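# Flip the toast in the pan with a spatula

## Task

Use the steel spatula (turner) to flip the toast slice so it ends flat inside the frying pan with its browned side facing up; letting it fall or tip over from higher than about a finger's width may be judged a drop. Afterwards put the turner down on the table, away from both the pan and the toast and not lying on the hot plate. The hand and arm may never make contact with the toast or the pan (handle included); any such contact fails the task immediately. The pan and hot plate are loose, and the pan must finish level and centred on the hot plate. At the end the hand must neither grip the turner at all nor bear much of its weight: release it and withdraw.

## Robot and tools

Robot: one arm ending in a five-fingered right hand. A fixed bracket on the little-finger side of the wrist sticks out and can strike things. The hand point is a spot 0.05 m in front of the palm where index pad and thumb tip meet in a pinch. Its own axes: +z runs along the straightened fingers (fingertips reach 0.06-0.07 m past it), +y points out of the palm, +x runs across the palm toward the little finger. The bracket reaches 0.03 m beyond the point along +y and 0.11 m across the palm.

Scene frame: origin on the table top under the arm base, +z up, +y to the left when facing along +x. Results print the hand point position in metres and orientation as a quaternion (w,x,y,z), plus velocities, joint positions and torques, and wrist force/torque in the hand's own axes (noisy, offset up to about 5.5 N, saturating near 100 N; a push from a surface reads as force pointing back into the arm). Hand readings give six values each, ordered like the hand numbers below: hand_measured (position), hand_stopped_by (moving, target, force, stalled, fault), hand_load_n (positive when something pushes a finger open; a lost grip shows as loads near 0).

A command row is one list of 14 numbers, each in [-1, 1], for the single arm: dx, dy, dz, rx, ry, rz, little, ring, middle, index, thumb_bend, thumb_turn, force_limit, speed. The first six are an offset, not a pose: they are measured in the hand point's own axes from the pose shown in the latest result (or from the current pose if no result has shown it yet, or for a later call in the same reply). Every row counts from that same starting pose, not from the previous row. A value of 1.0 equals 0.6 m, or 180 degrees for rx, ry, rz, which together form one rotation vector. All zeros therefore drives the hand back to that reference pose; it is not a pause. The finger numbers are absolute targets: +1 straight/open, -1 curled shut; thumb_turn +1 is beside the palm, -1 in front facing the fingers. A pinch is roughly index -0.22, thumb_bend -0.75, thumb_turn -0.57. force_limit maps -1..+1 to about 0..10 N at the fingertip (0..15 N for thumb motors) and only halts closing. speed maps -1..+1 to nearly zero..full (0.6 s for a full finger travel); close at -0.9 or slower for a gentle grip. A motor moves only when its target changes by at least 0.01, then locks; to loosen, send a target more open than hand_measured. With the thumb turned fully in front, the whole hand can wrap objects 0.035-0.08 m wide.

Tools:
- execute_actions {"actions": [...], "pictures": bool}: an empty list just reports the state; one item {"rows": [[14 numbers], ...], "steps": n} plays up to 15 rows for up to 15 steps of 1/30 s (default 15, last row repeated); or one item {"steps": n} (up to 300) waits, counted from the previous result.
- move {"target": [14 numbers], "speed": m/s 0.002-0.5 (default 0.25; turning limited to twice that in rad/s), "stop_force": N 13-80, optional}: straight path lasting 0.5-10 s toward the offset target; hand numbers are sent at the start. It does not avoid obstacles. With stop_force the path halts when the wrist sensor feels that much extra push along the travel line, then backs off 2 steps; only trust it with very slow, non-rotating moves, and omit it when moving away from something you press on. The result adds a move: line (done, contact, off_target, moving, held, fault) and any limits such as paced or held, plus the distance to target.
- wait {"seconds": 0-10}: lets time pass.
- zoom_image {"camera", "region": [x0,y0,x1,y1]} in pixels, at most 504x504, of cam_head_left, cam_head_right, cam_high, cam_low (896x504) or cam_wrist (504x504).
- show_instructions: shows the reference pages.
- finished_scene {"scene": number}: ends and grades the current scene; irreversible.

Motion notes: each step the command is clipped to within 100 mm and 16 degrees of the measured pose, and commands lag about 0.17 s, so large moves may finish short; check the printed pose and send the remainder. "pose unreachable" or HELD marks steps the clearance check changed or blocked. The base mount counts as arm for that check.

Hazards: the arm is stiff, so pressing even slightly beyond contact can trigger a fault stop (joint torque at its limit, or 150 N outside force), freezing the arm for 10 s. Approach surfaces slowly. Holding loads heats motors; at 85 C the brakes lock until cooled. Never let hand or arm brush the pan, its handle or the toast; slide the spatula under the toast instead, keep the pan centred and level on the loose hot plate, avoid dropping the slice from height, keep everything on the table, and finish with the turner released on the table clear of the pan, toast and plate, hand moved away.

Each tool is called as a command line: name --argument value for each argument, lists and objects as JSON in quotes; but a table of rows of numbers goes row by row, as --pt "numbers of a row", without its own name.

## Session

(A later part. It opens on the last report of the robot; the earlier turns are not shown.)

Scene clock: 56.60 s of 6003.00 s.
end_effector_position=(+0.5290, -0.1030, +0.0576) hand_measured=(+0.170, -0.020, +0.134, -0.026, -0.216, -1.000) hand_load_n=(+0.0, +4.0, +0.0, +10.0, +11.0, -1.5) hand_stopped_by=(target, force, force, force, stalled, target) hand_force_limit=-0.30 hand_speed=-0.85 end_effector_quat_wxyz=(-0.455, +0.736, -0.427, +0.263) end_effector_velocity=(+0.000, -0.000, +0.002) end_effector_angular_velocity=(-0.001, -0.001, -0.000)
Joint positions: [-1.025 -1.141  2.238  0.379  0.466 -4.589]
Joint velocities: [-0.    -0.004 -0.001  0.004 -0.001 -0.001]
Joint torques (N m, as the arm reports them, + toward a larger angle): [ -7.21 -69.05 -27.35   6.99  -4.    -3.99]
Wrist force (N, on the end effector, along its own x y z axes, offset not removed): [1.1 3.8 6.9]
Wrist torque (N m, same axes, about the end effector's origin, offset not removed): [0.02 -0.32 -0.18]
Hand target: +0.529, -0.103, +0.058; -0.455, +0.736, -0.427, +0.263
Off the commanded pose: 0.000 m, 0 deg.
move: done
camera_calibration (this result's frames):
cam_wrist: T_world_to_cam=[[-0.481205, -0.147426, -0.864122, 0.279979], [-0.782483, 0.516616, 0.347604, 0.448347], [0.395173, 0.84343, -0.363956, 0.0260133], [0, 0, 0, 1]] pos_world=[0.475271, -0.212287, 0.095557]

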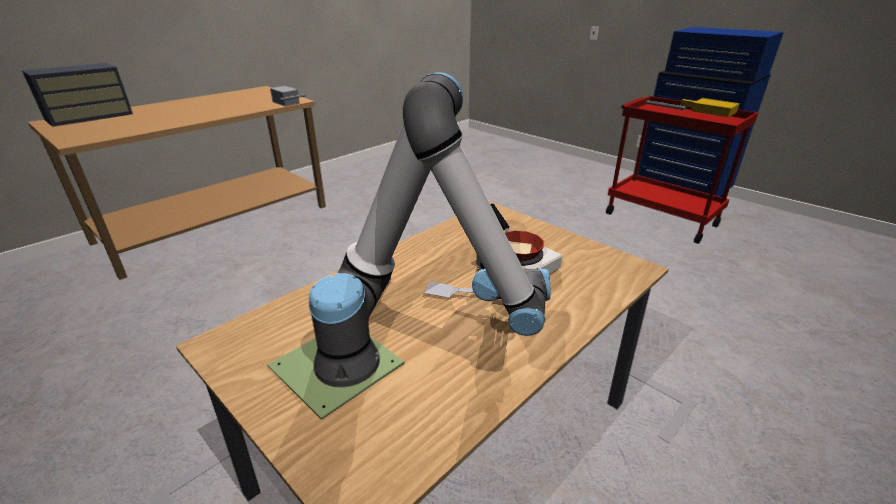

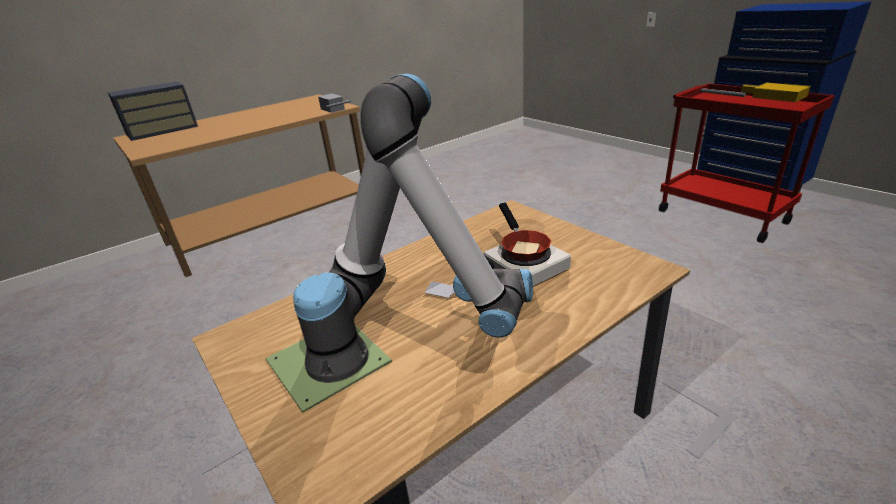

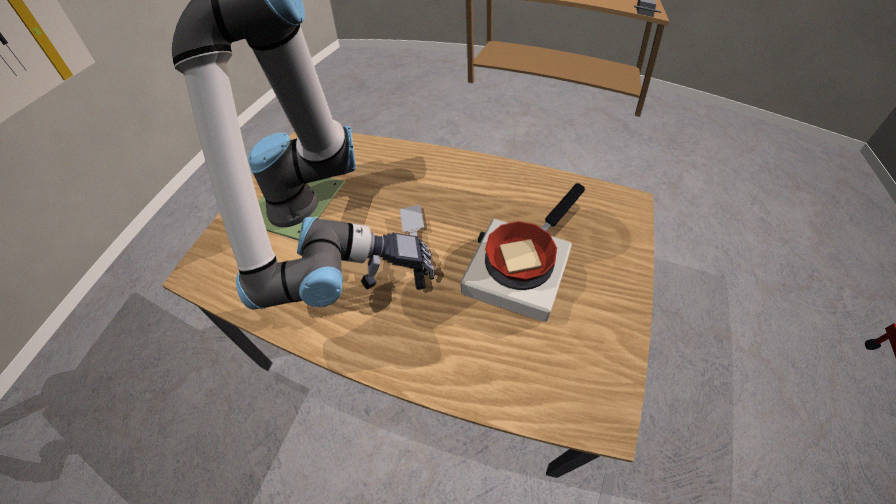

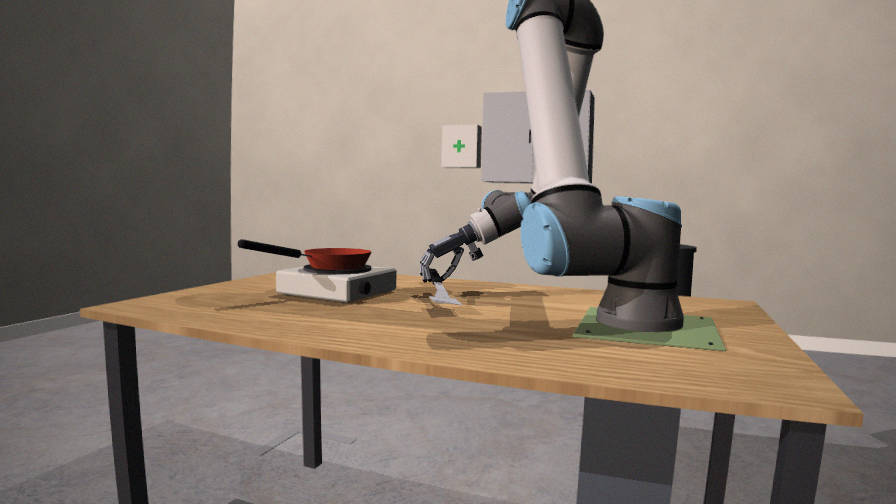

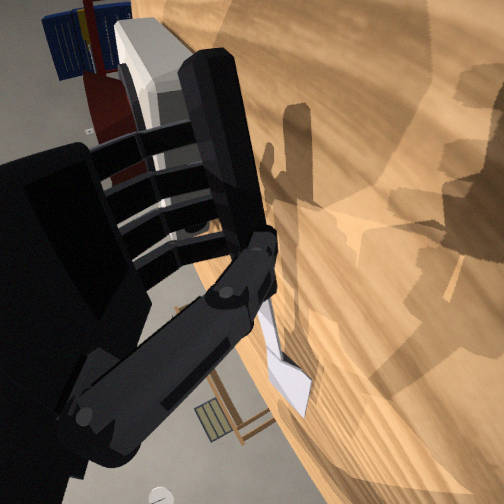

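Rolled and sagged; reseat at z≈0.021.

move --target '[0,0.0545,0.0275,0,0,0,0.17,-0.5,-0.6,-0.6,-0.23,-1,-0.3,-0.85]' --speed 0.03

move --target '[0,0,0,0,0,0,0.17,0.1,0.12,0.1,-0.1,-1,1,-0.85]'

move --target '[0,0,0,0,0,0,0.17,0.1,-0.6,-0.6,-0.3,-1,1,-0.85]'

move --target '[0,0,0,0,0,0,0.17,-0.5,-0.6,-0.6,-0.3,-1,-0.3,-0.85]'

move --target '[0,-0.06,-0.03,0,0,0,0.17,-0.5,-0.6,-0.6,-0.3,-1,-0.3,-0.85]' --speed 0.03

Scene clock: 62.47 s of 6003.00 s.
end_effector_position=(+0.5291, -0.1029, +0.0213) hand_measured=(+0.170, -0.020, +0.134, -0.026, -0.216, -1.000) hand_load_n=(+0.0, +4.0, +0.0, +11.0, +9.5, -1.5) hand_stopped_by=(target, force, force, force, stalled, target) hand_force_limit=-0.30 hand_speed=-0.85 end_effector_quat_wxyz=(-0.455, +0.736, -0.427, +0.263) end_effector_velocity=(-0.000, -0.000, -0.003) end_effector_angular_velocity=(-0.001, +0.002, -0.000)
Joint positions: [-1.025 -1.073  2.243  0.306  0.466 -4.588]
Joint velocities: [ 0.     0.005  0.    -0.005  0.003  0.001]
Joint torques (N m, as the arm reports them, + toward a larger angle): [ 12.73 -34.8    0.93   0.95   0.18   3.33]
Wrist force (N, on the end effector, along its own x y z axes, offset not removed): [-2.8 -0.9 3.8]
Wrist torque (N m, same axes, about the end effector's origin, offset not removed): [-0.32 0.33 -0.33]
Hand target: +0.529, -0.103, +0.021; -0.455, +0.736, -0.427, +0.263
Off the commanded pose: 0.000 m, 0 deg.
After step 90, 1.27 s passed at rest.
move: done
camera_calibration (this result's frames):
cam_wrist: T_world_to_cam=[[-0.481202, -0.147423, -0.864125, 0.248662], [-0.78249, 0.516602, 0.347608, 0.460997], [0.395163, 0.843439, -0.363947, 0.0126627], [0, 0, 0, 1]] pos_world=[0.475379, -0.212174, 0.0592373]

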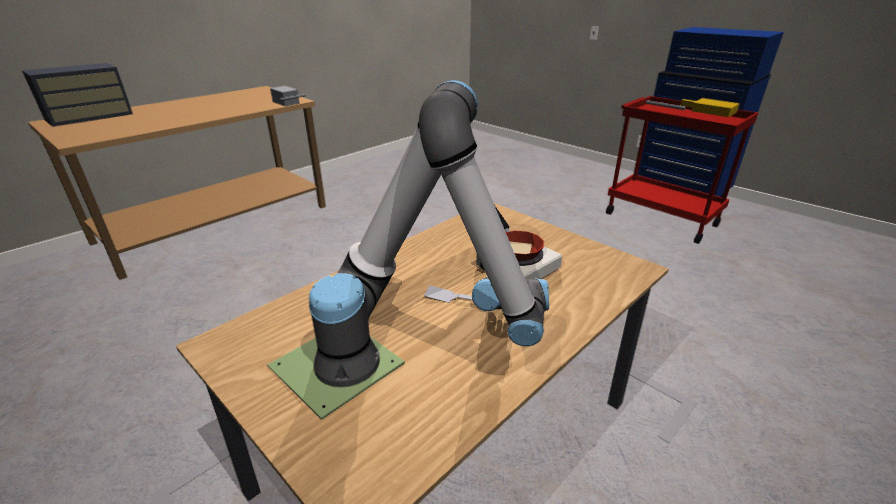

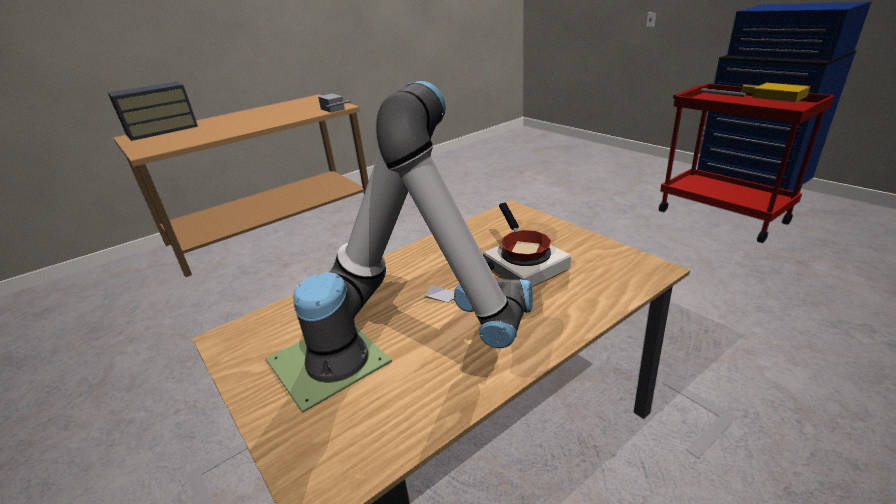

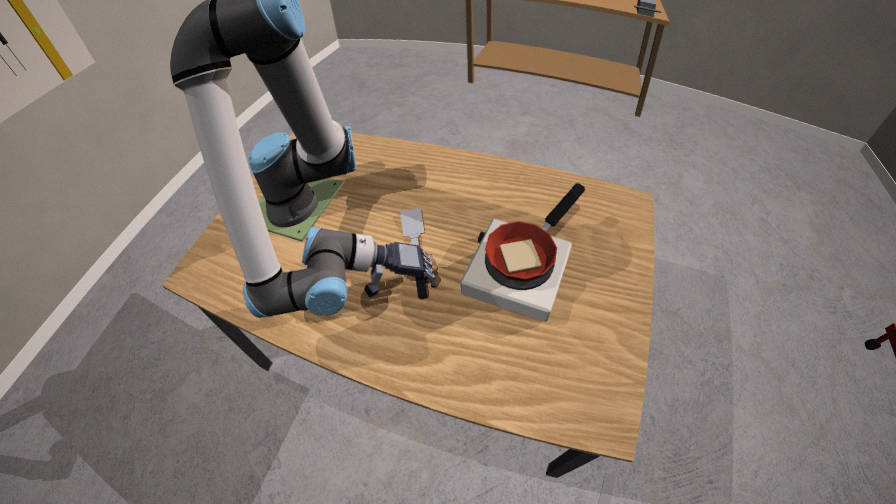

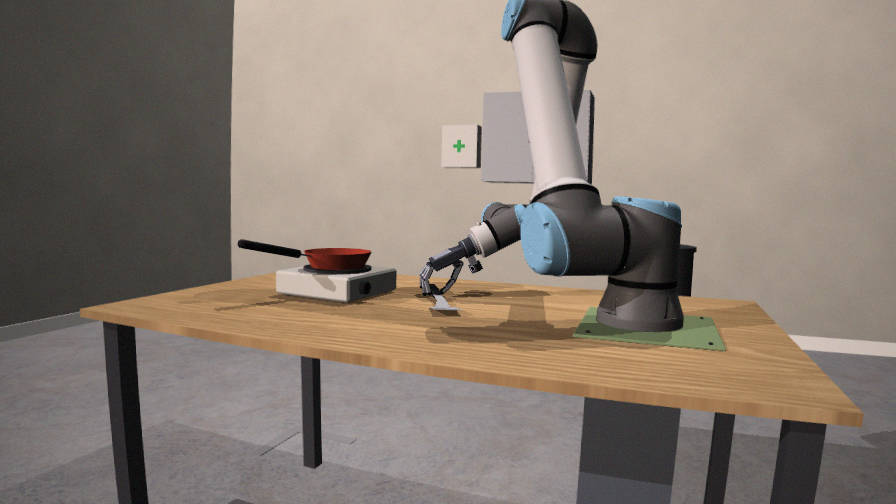

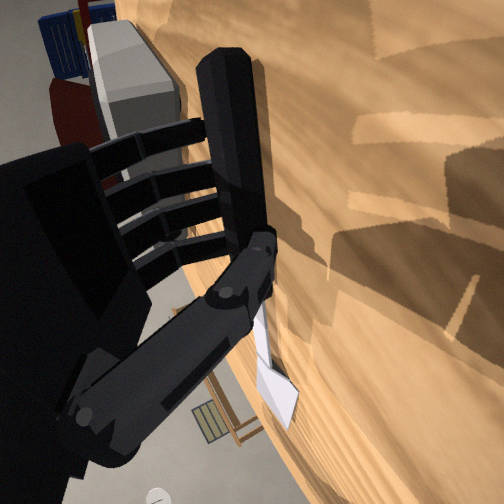

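Scene clock: 63.50 s of 6003.00 s.
end_effector_position=(+0.5291, -0.1029, +0.0213) hand_measured=(+0.170, +0.100, +0.120, +0.100, -0.100, -1.000) hand_load_n=(+0.0, +0.0, +0.0, +0.0, +0.0, +0.0) hand_stopped_by=(target, target, target, target, target, target) hand_force_limit=1.00 hand_speed=-0.85 end_effector_quat_wxyz=(-0.455, +0.736, -0.427, +0.263) end_effector_velocity=(-0.000, -0.000, -0.000) end_effector_angular_velocity=(-0.000, +0.001, -0.001)
Joint positions: [-1.025 -1.073  2.243  0.306  0.466 -4.588]
Joint velocities: [-0.001  0.    -0.     0.     0.001  0.   ]
Joint torques (N m, as the arm reports them, + toward a larger angle): [ 12.93 -69.36  -2.78   6.63  -0.1    0.65]
Wrist force (N, on the end effector, along its own x y z axes, offset not removed): [-1.7 1.9 2.1]
Wrist torque (N m, same axes, about the end effector's origin, offset not removed): [0.16 0.08 -0.12]
Hand target: +0.529, -0.103, +0.021; -0.455, +0.736, -0.427, +0.263
Off the commanded pose: 0.000 m, 0 deg.
move: done
camera_calibration (this result's frames):
cam_wrist: T_world_to_cam=[[-0.481244, -0.147379, -0.864108, 0.248671], [-0.782471, 0.516588, 0.347671, 0.460977], [0.395149, 0.843455, -0.363925, 0.0126562], [0, 0, 0, 1]] pos_world=[0.475371, -0.212161, 0.0592159]

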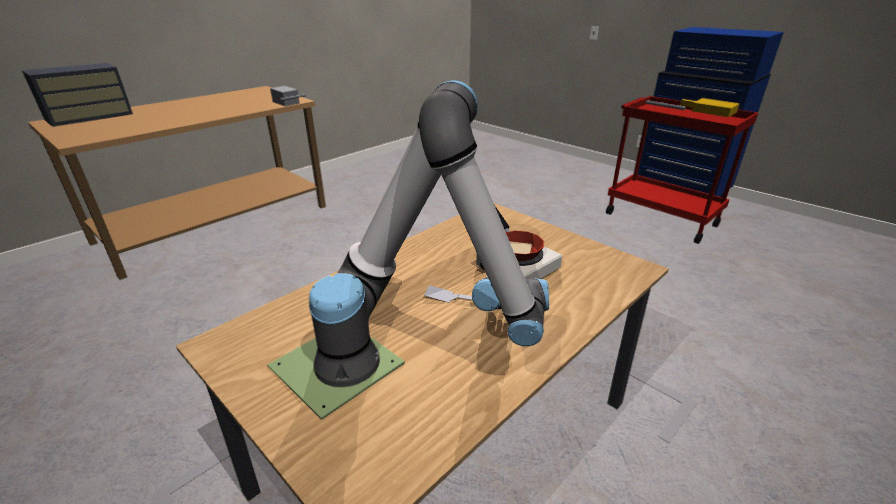

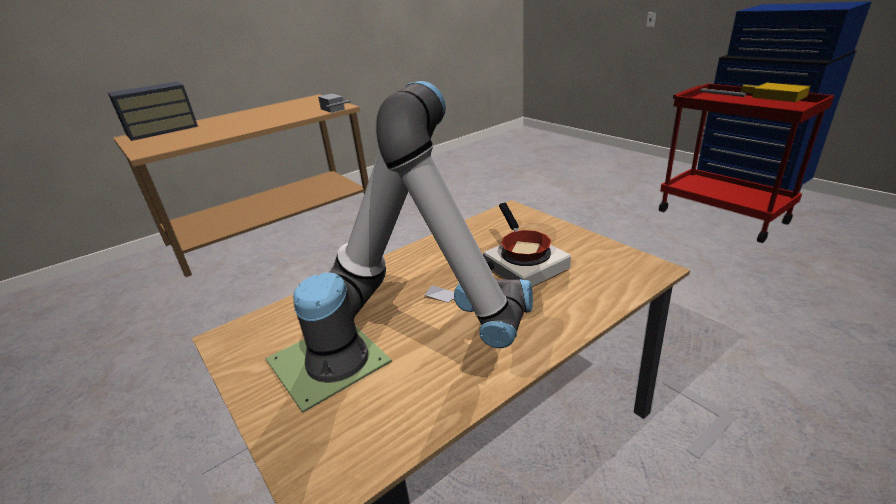

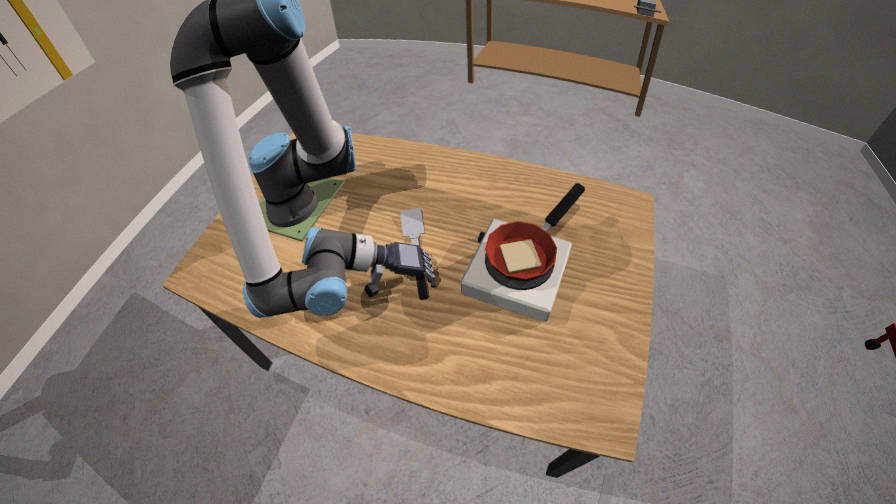

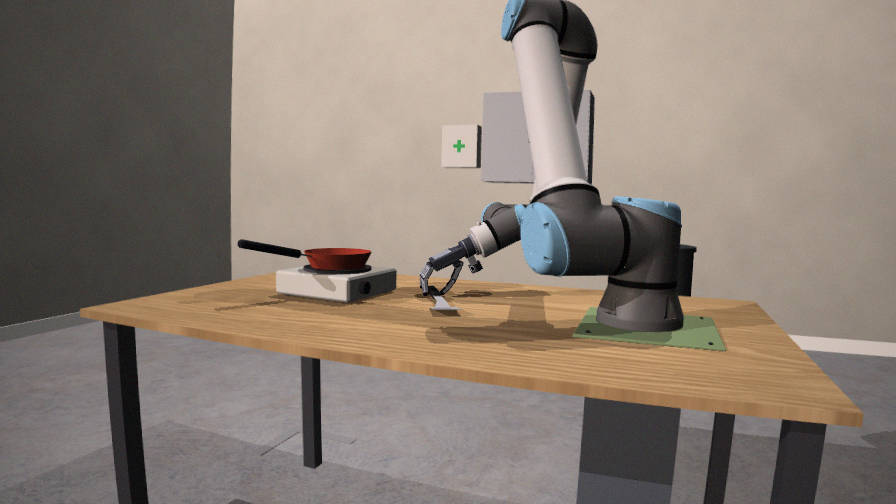

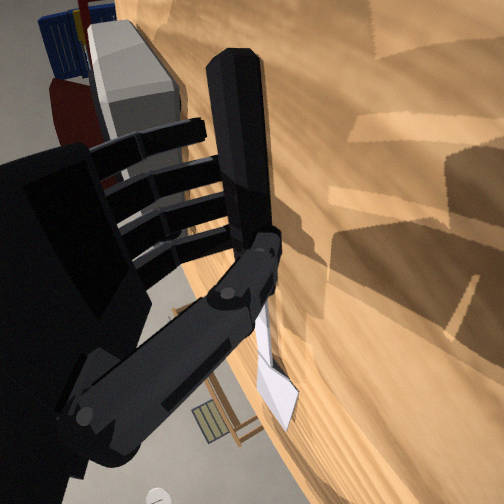

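Scene clock: 64.67 s of 6003.00 s.
end_effector_position=(+0.5291, -0.1029, +0.0213) hand_measured=(+0.170, +0.100, -0.020, -0.042, -0.214, -1.000) hand_load_n=(+0.0, +0.0, +11.0, +12.0, +14.5, -1.5) hand_stopped_by=(target, target, force, force, force, target) hand_force_limit=1.00 hand_speed=-0.85 end_effector_quat_wxyz=(-0.455, +0.736, -0.427, +0.263) end_effector_velocity=(+0.000, -0.000, -0.000) end_effector_angular_velocity=(-0.000, -0.001, +0.001)
Joint positions: [-1.025 -1.073  2.243  0.306  0.466 -4.588]
Joint velocities: [-0.     0.     0.    -0.001 -0.001 -0.001]
Joint torques (N m, as the arm reports them, + toward a larger angle): [ 11.73 -67.4   -2.85   1.89  -0.53   0.66]
Wrist force (N, on the end effector, along its own x y z axes, offset not removed): [-3.3 -0.2 2.8]
Wrist torque (N m, same axes, about the end effector's origin, offset not removed): [-0.11 0.38 -0.37]
Hand target: +0.529, -0.103, +0.021; -0.455, +0.736, -0.427, +0.263
Off the commanded pose: 0.000 m, 0 deg.
move: done
camera_calibration (this result's frames):
cam_wrist: T_world_to_cam=[[-0.481268, -0.147342, -0.864101, 0.248696], [-0.782462, 0.516573, 0.347715, 0.460957], [0.395139, 0.843471, -0.363899, 0.0126619], [0, 0, 0, 1]] pos_world=[0.475367, -0.212155, 0.059224]

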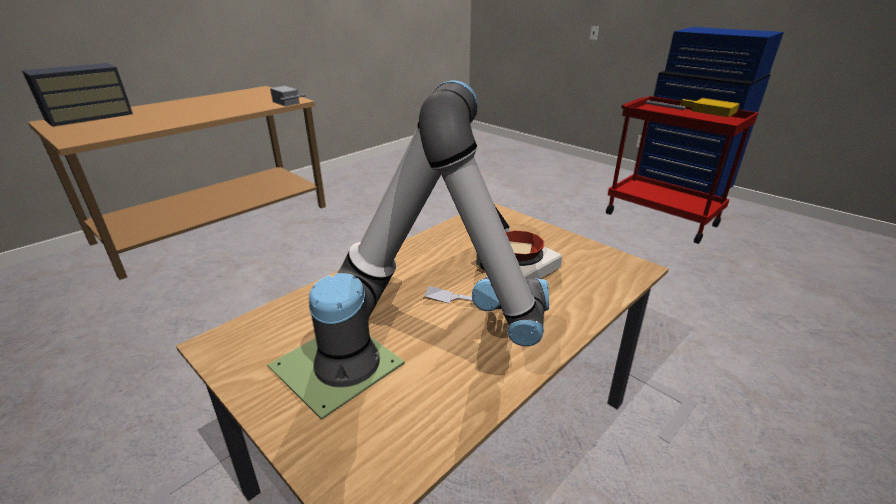

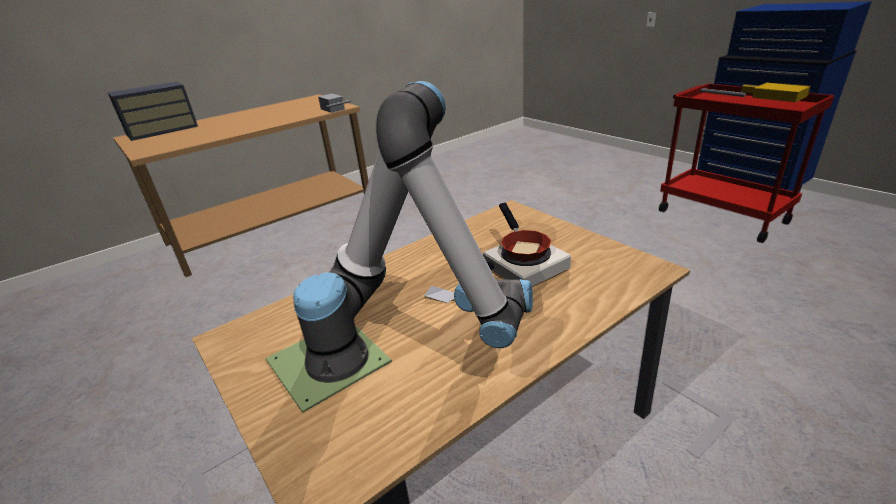

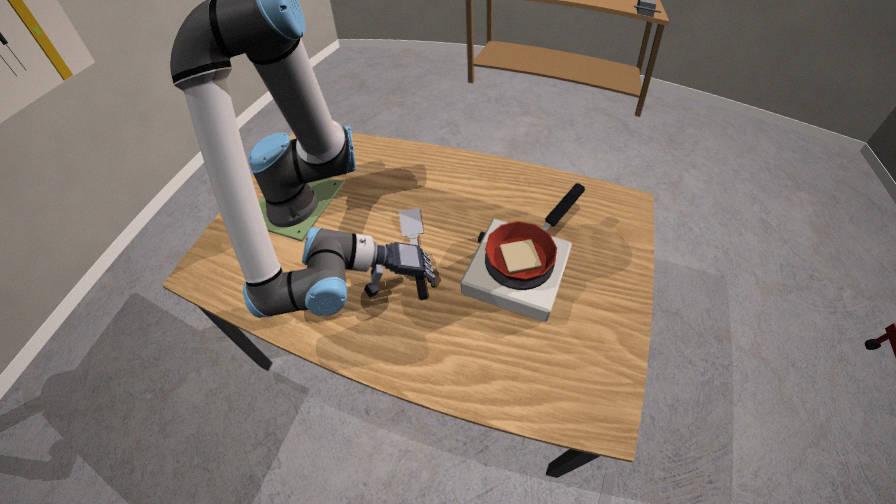

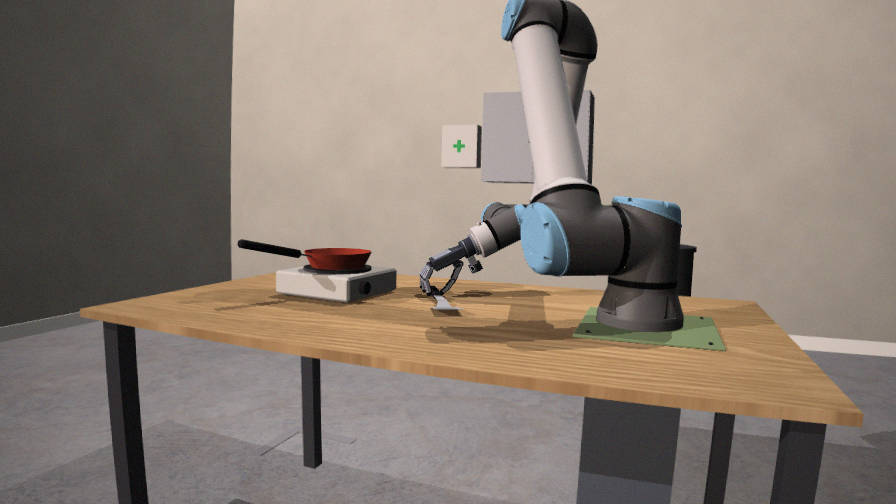

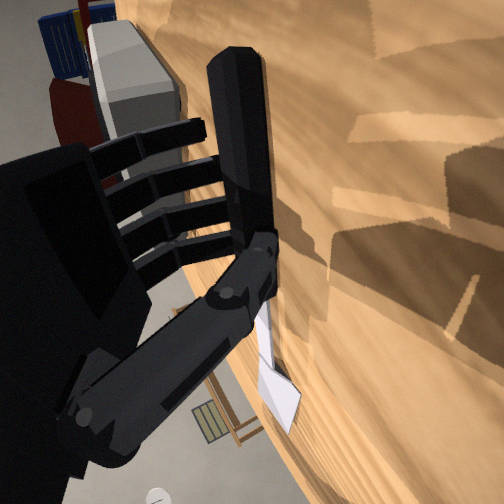

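Scene clock: 65.47 s of 6003.00 s.
end_effector_position=(+0.5291, -0.1029, +0.0213) hand_measured=(+0.170, -0.030, -0.020, -0.042, -0.212, -1.000) hand_load_n=(+0.0, +5.5, +10.0, +11.0, +15.0, -1.5) hand_stopped_by=(target, force, force, force, force, target) hand_force_limit=-0.30 hand_speed=-0.85 end_effector_quat_wxyz=(-0.455, +0.736, -0.427, +0.263) end_effector_velocity=(+0.000, -0.000, +0.000) end_effector_angular_velocity=(+0.000, -0.001, -0.001)
Joint positions: [-1.025 -1.073  2.243  0.306  0.466 -4.588]
Joint velocities: [-0.001 -0.     0.    -0.001 -0.001  0.001]
Joint torques (N m, as the arm reports them, + toward a larger angle): [ 11.57 -67.24  -3.3    1.68  -0.23   0.6 ]
Wrist force (N, on the end effector, along its own x y z axes, offset not removed): [-0.2 -4.0 1.9]
Wrist torque (N m, same axes, about the end effector's origin, offset not removed): [-0.11 -0.28 -0.33]
Hand target: +0.529, -0.103, +0.021; -0.455, +0.736, -0.427, +0.263
Off the commanded pose: 0.000 m, 0 deg.
move: done
camera_calibration (this result's frames):
cam_wrist: T_world_to_cam=[[-0.481268, -0.147342, -0.864101, 0.248695], [-0.782462, 0.516573, 0.347715, 0.460957], [0.395139, 0.84347, -0.3639, 0.0126619], [0, 0, 0, 1]] pos_world=[0.475367, -0.212155, 0.0592241]

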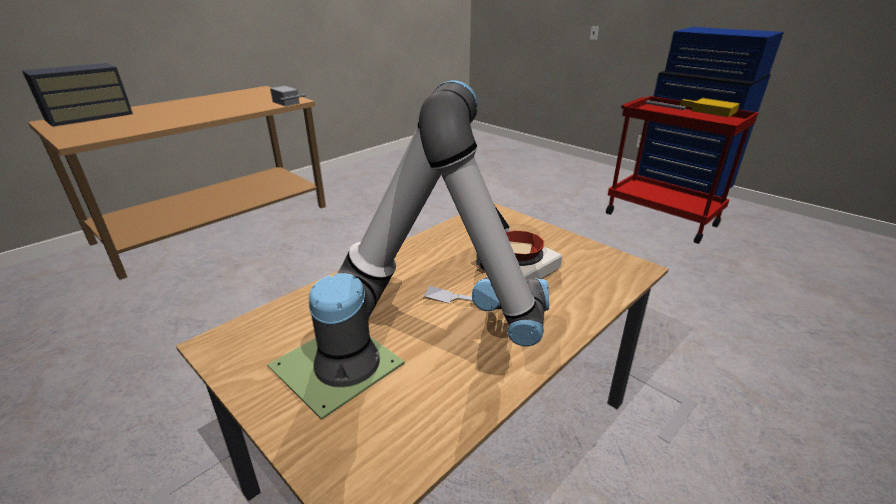

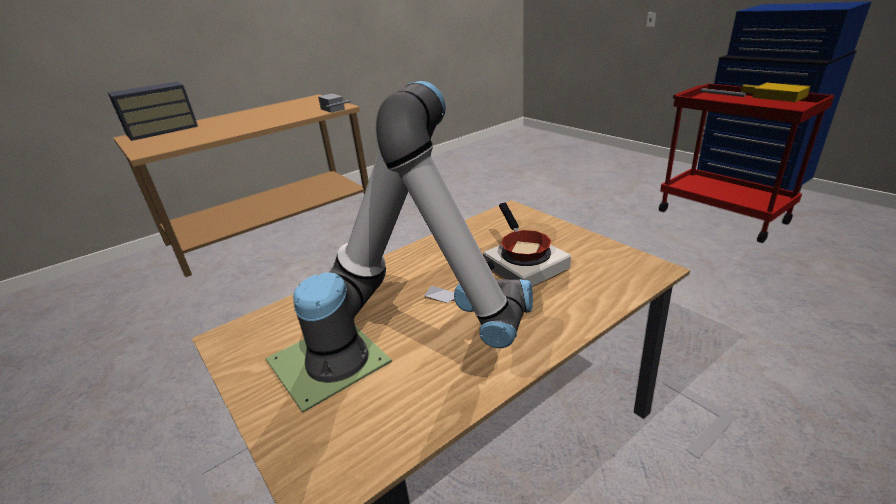

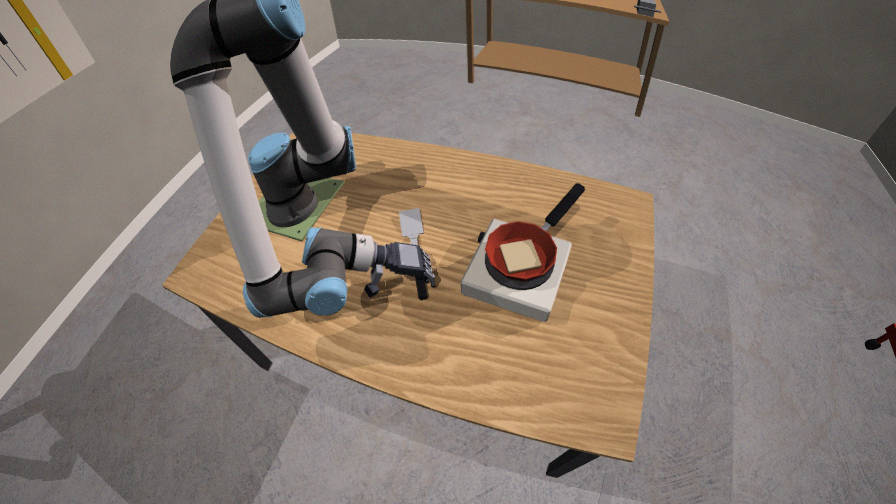

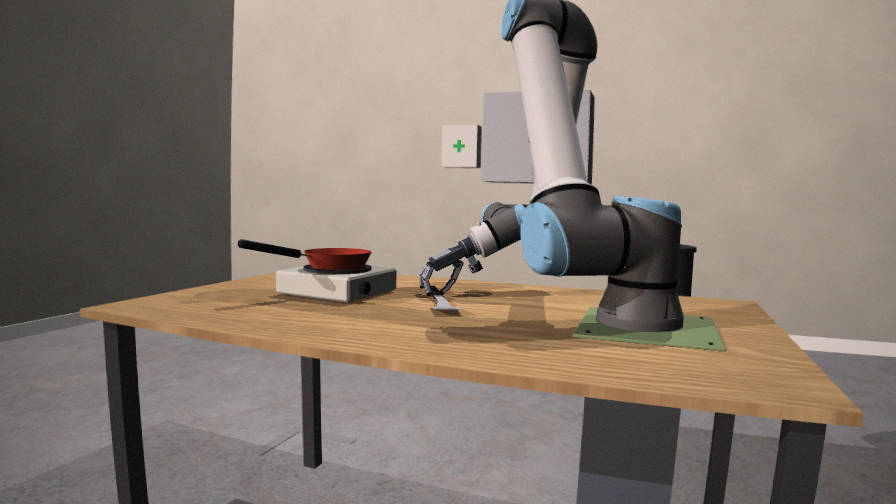

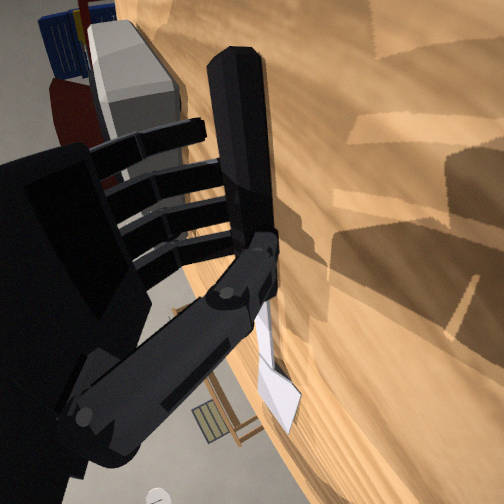

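Scene clock: 67.17 s of 6003.00 s.
end_effector_position=(+0.5291, -0.1029, +0.0613) hand_measured=(+0.170, -0.030, -0.020, -0.042, -0.212, -1.000) hand_load_n=(+0.0, +2.5, +9.0, +11.0, +17.0, +0.0) hand_stopped_by=(target, force, force, force, force, target) hand_force_limit=-0.30 hand_speed=-0.85 end_effector_quat_wxyz=(-0.455, +0.736, -0.427, +0.263) end_effector_velocity=(-0.001, -0.001, +0.002) end_effector_angular_velocity=(-0.002, +0.003, -0.001)
Joint positions: [-1.025 -1.147  2.237  0.386  0.466 -4.588]
Joint velocities: [-0.    -0.005 -0.001  0.005  0.003  0.   ]
Joint torques (N m, as the arm reports them, + toward a larger angle): [ -9.82 -70.45 -27.02   7.44  -2.46  -3.73]
Wrist force (N, on the end effector, along its own x y z axes, offset not removed): [-0.3 1.4 3.5]
Wrist torque (N m, same axes, about the end effector's origin, offset not removed): [-0.25 -0.05 -0.41]
Hand target: +0.529, -0.103, +0.062; -0.455, +0.736, -0.427, +0.263
Off the commanded pose: 0.000 m, 0 deg.
move: done
camera_calibration (this result's frames):
cam_wrist: T_world_to_cam=[[-0.481261, -0.147399, -0.864096, 0.283203], [-0.782508, 0.516504, 0.347714, 0.447102], [0.395057, 0.843503, -0.363914, 0.0272288], [0, 0, 0, 1]] pos_world=[0.475398, -0.212154, 0.0991598]

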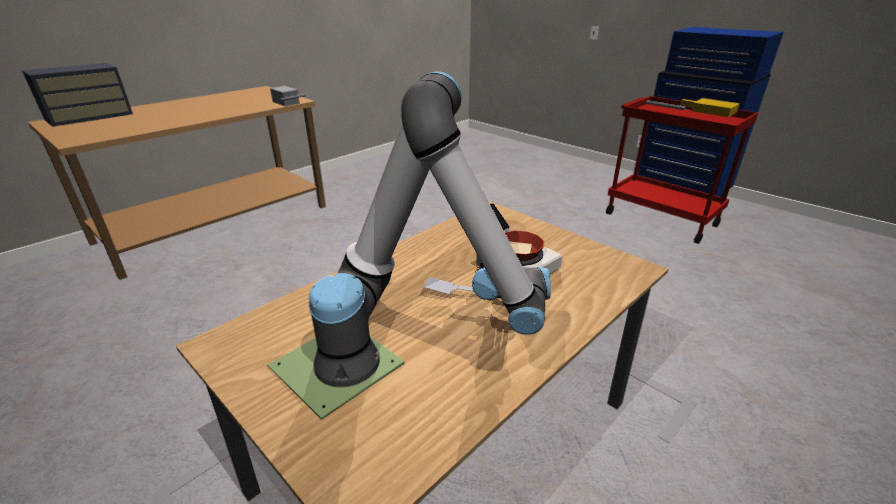

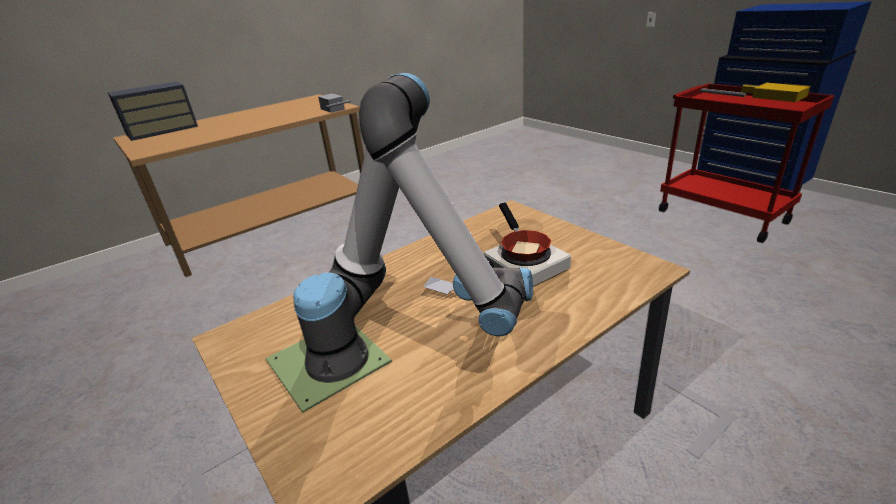

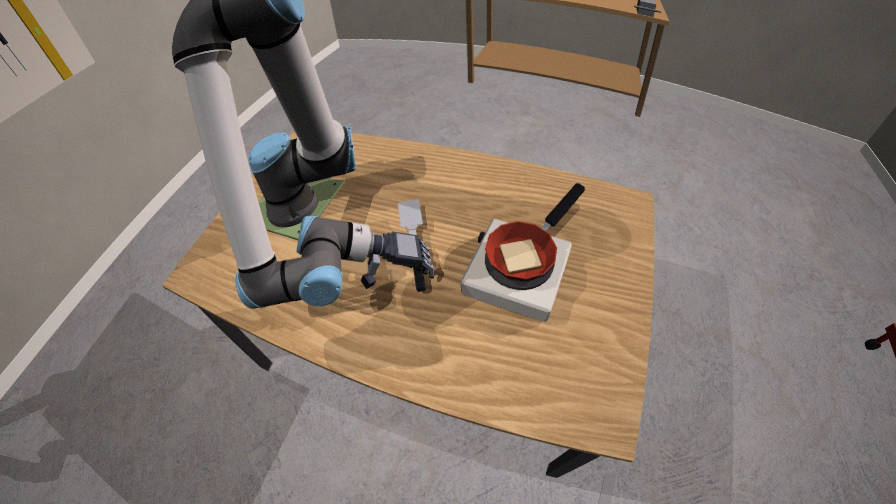

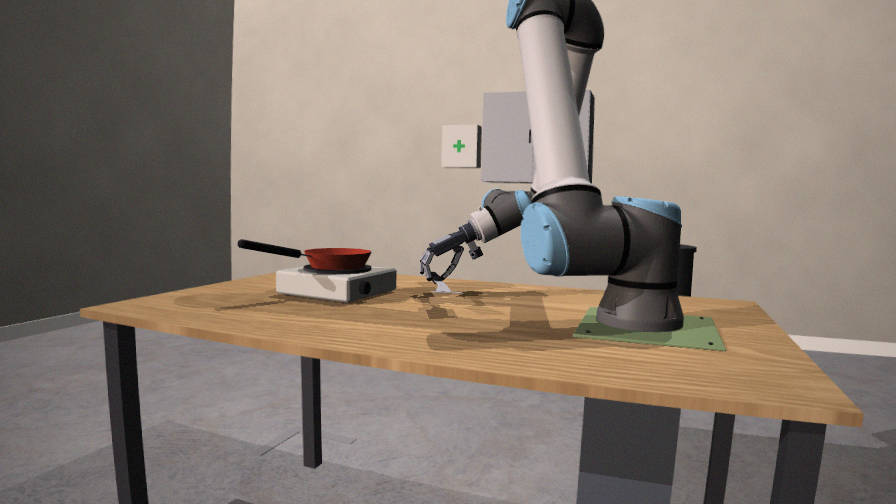

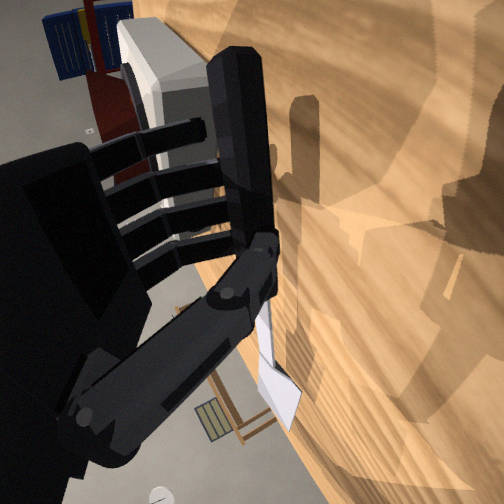

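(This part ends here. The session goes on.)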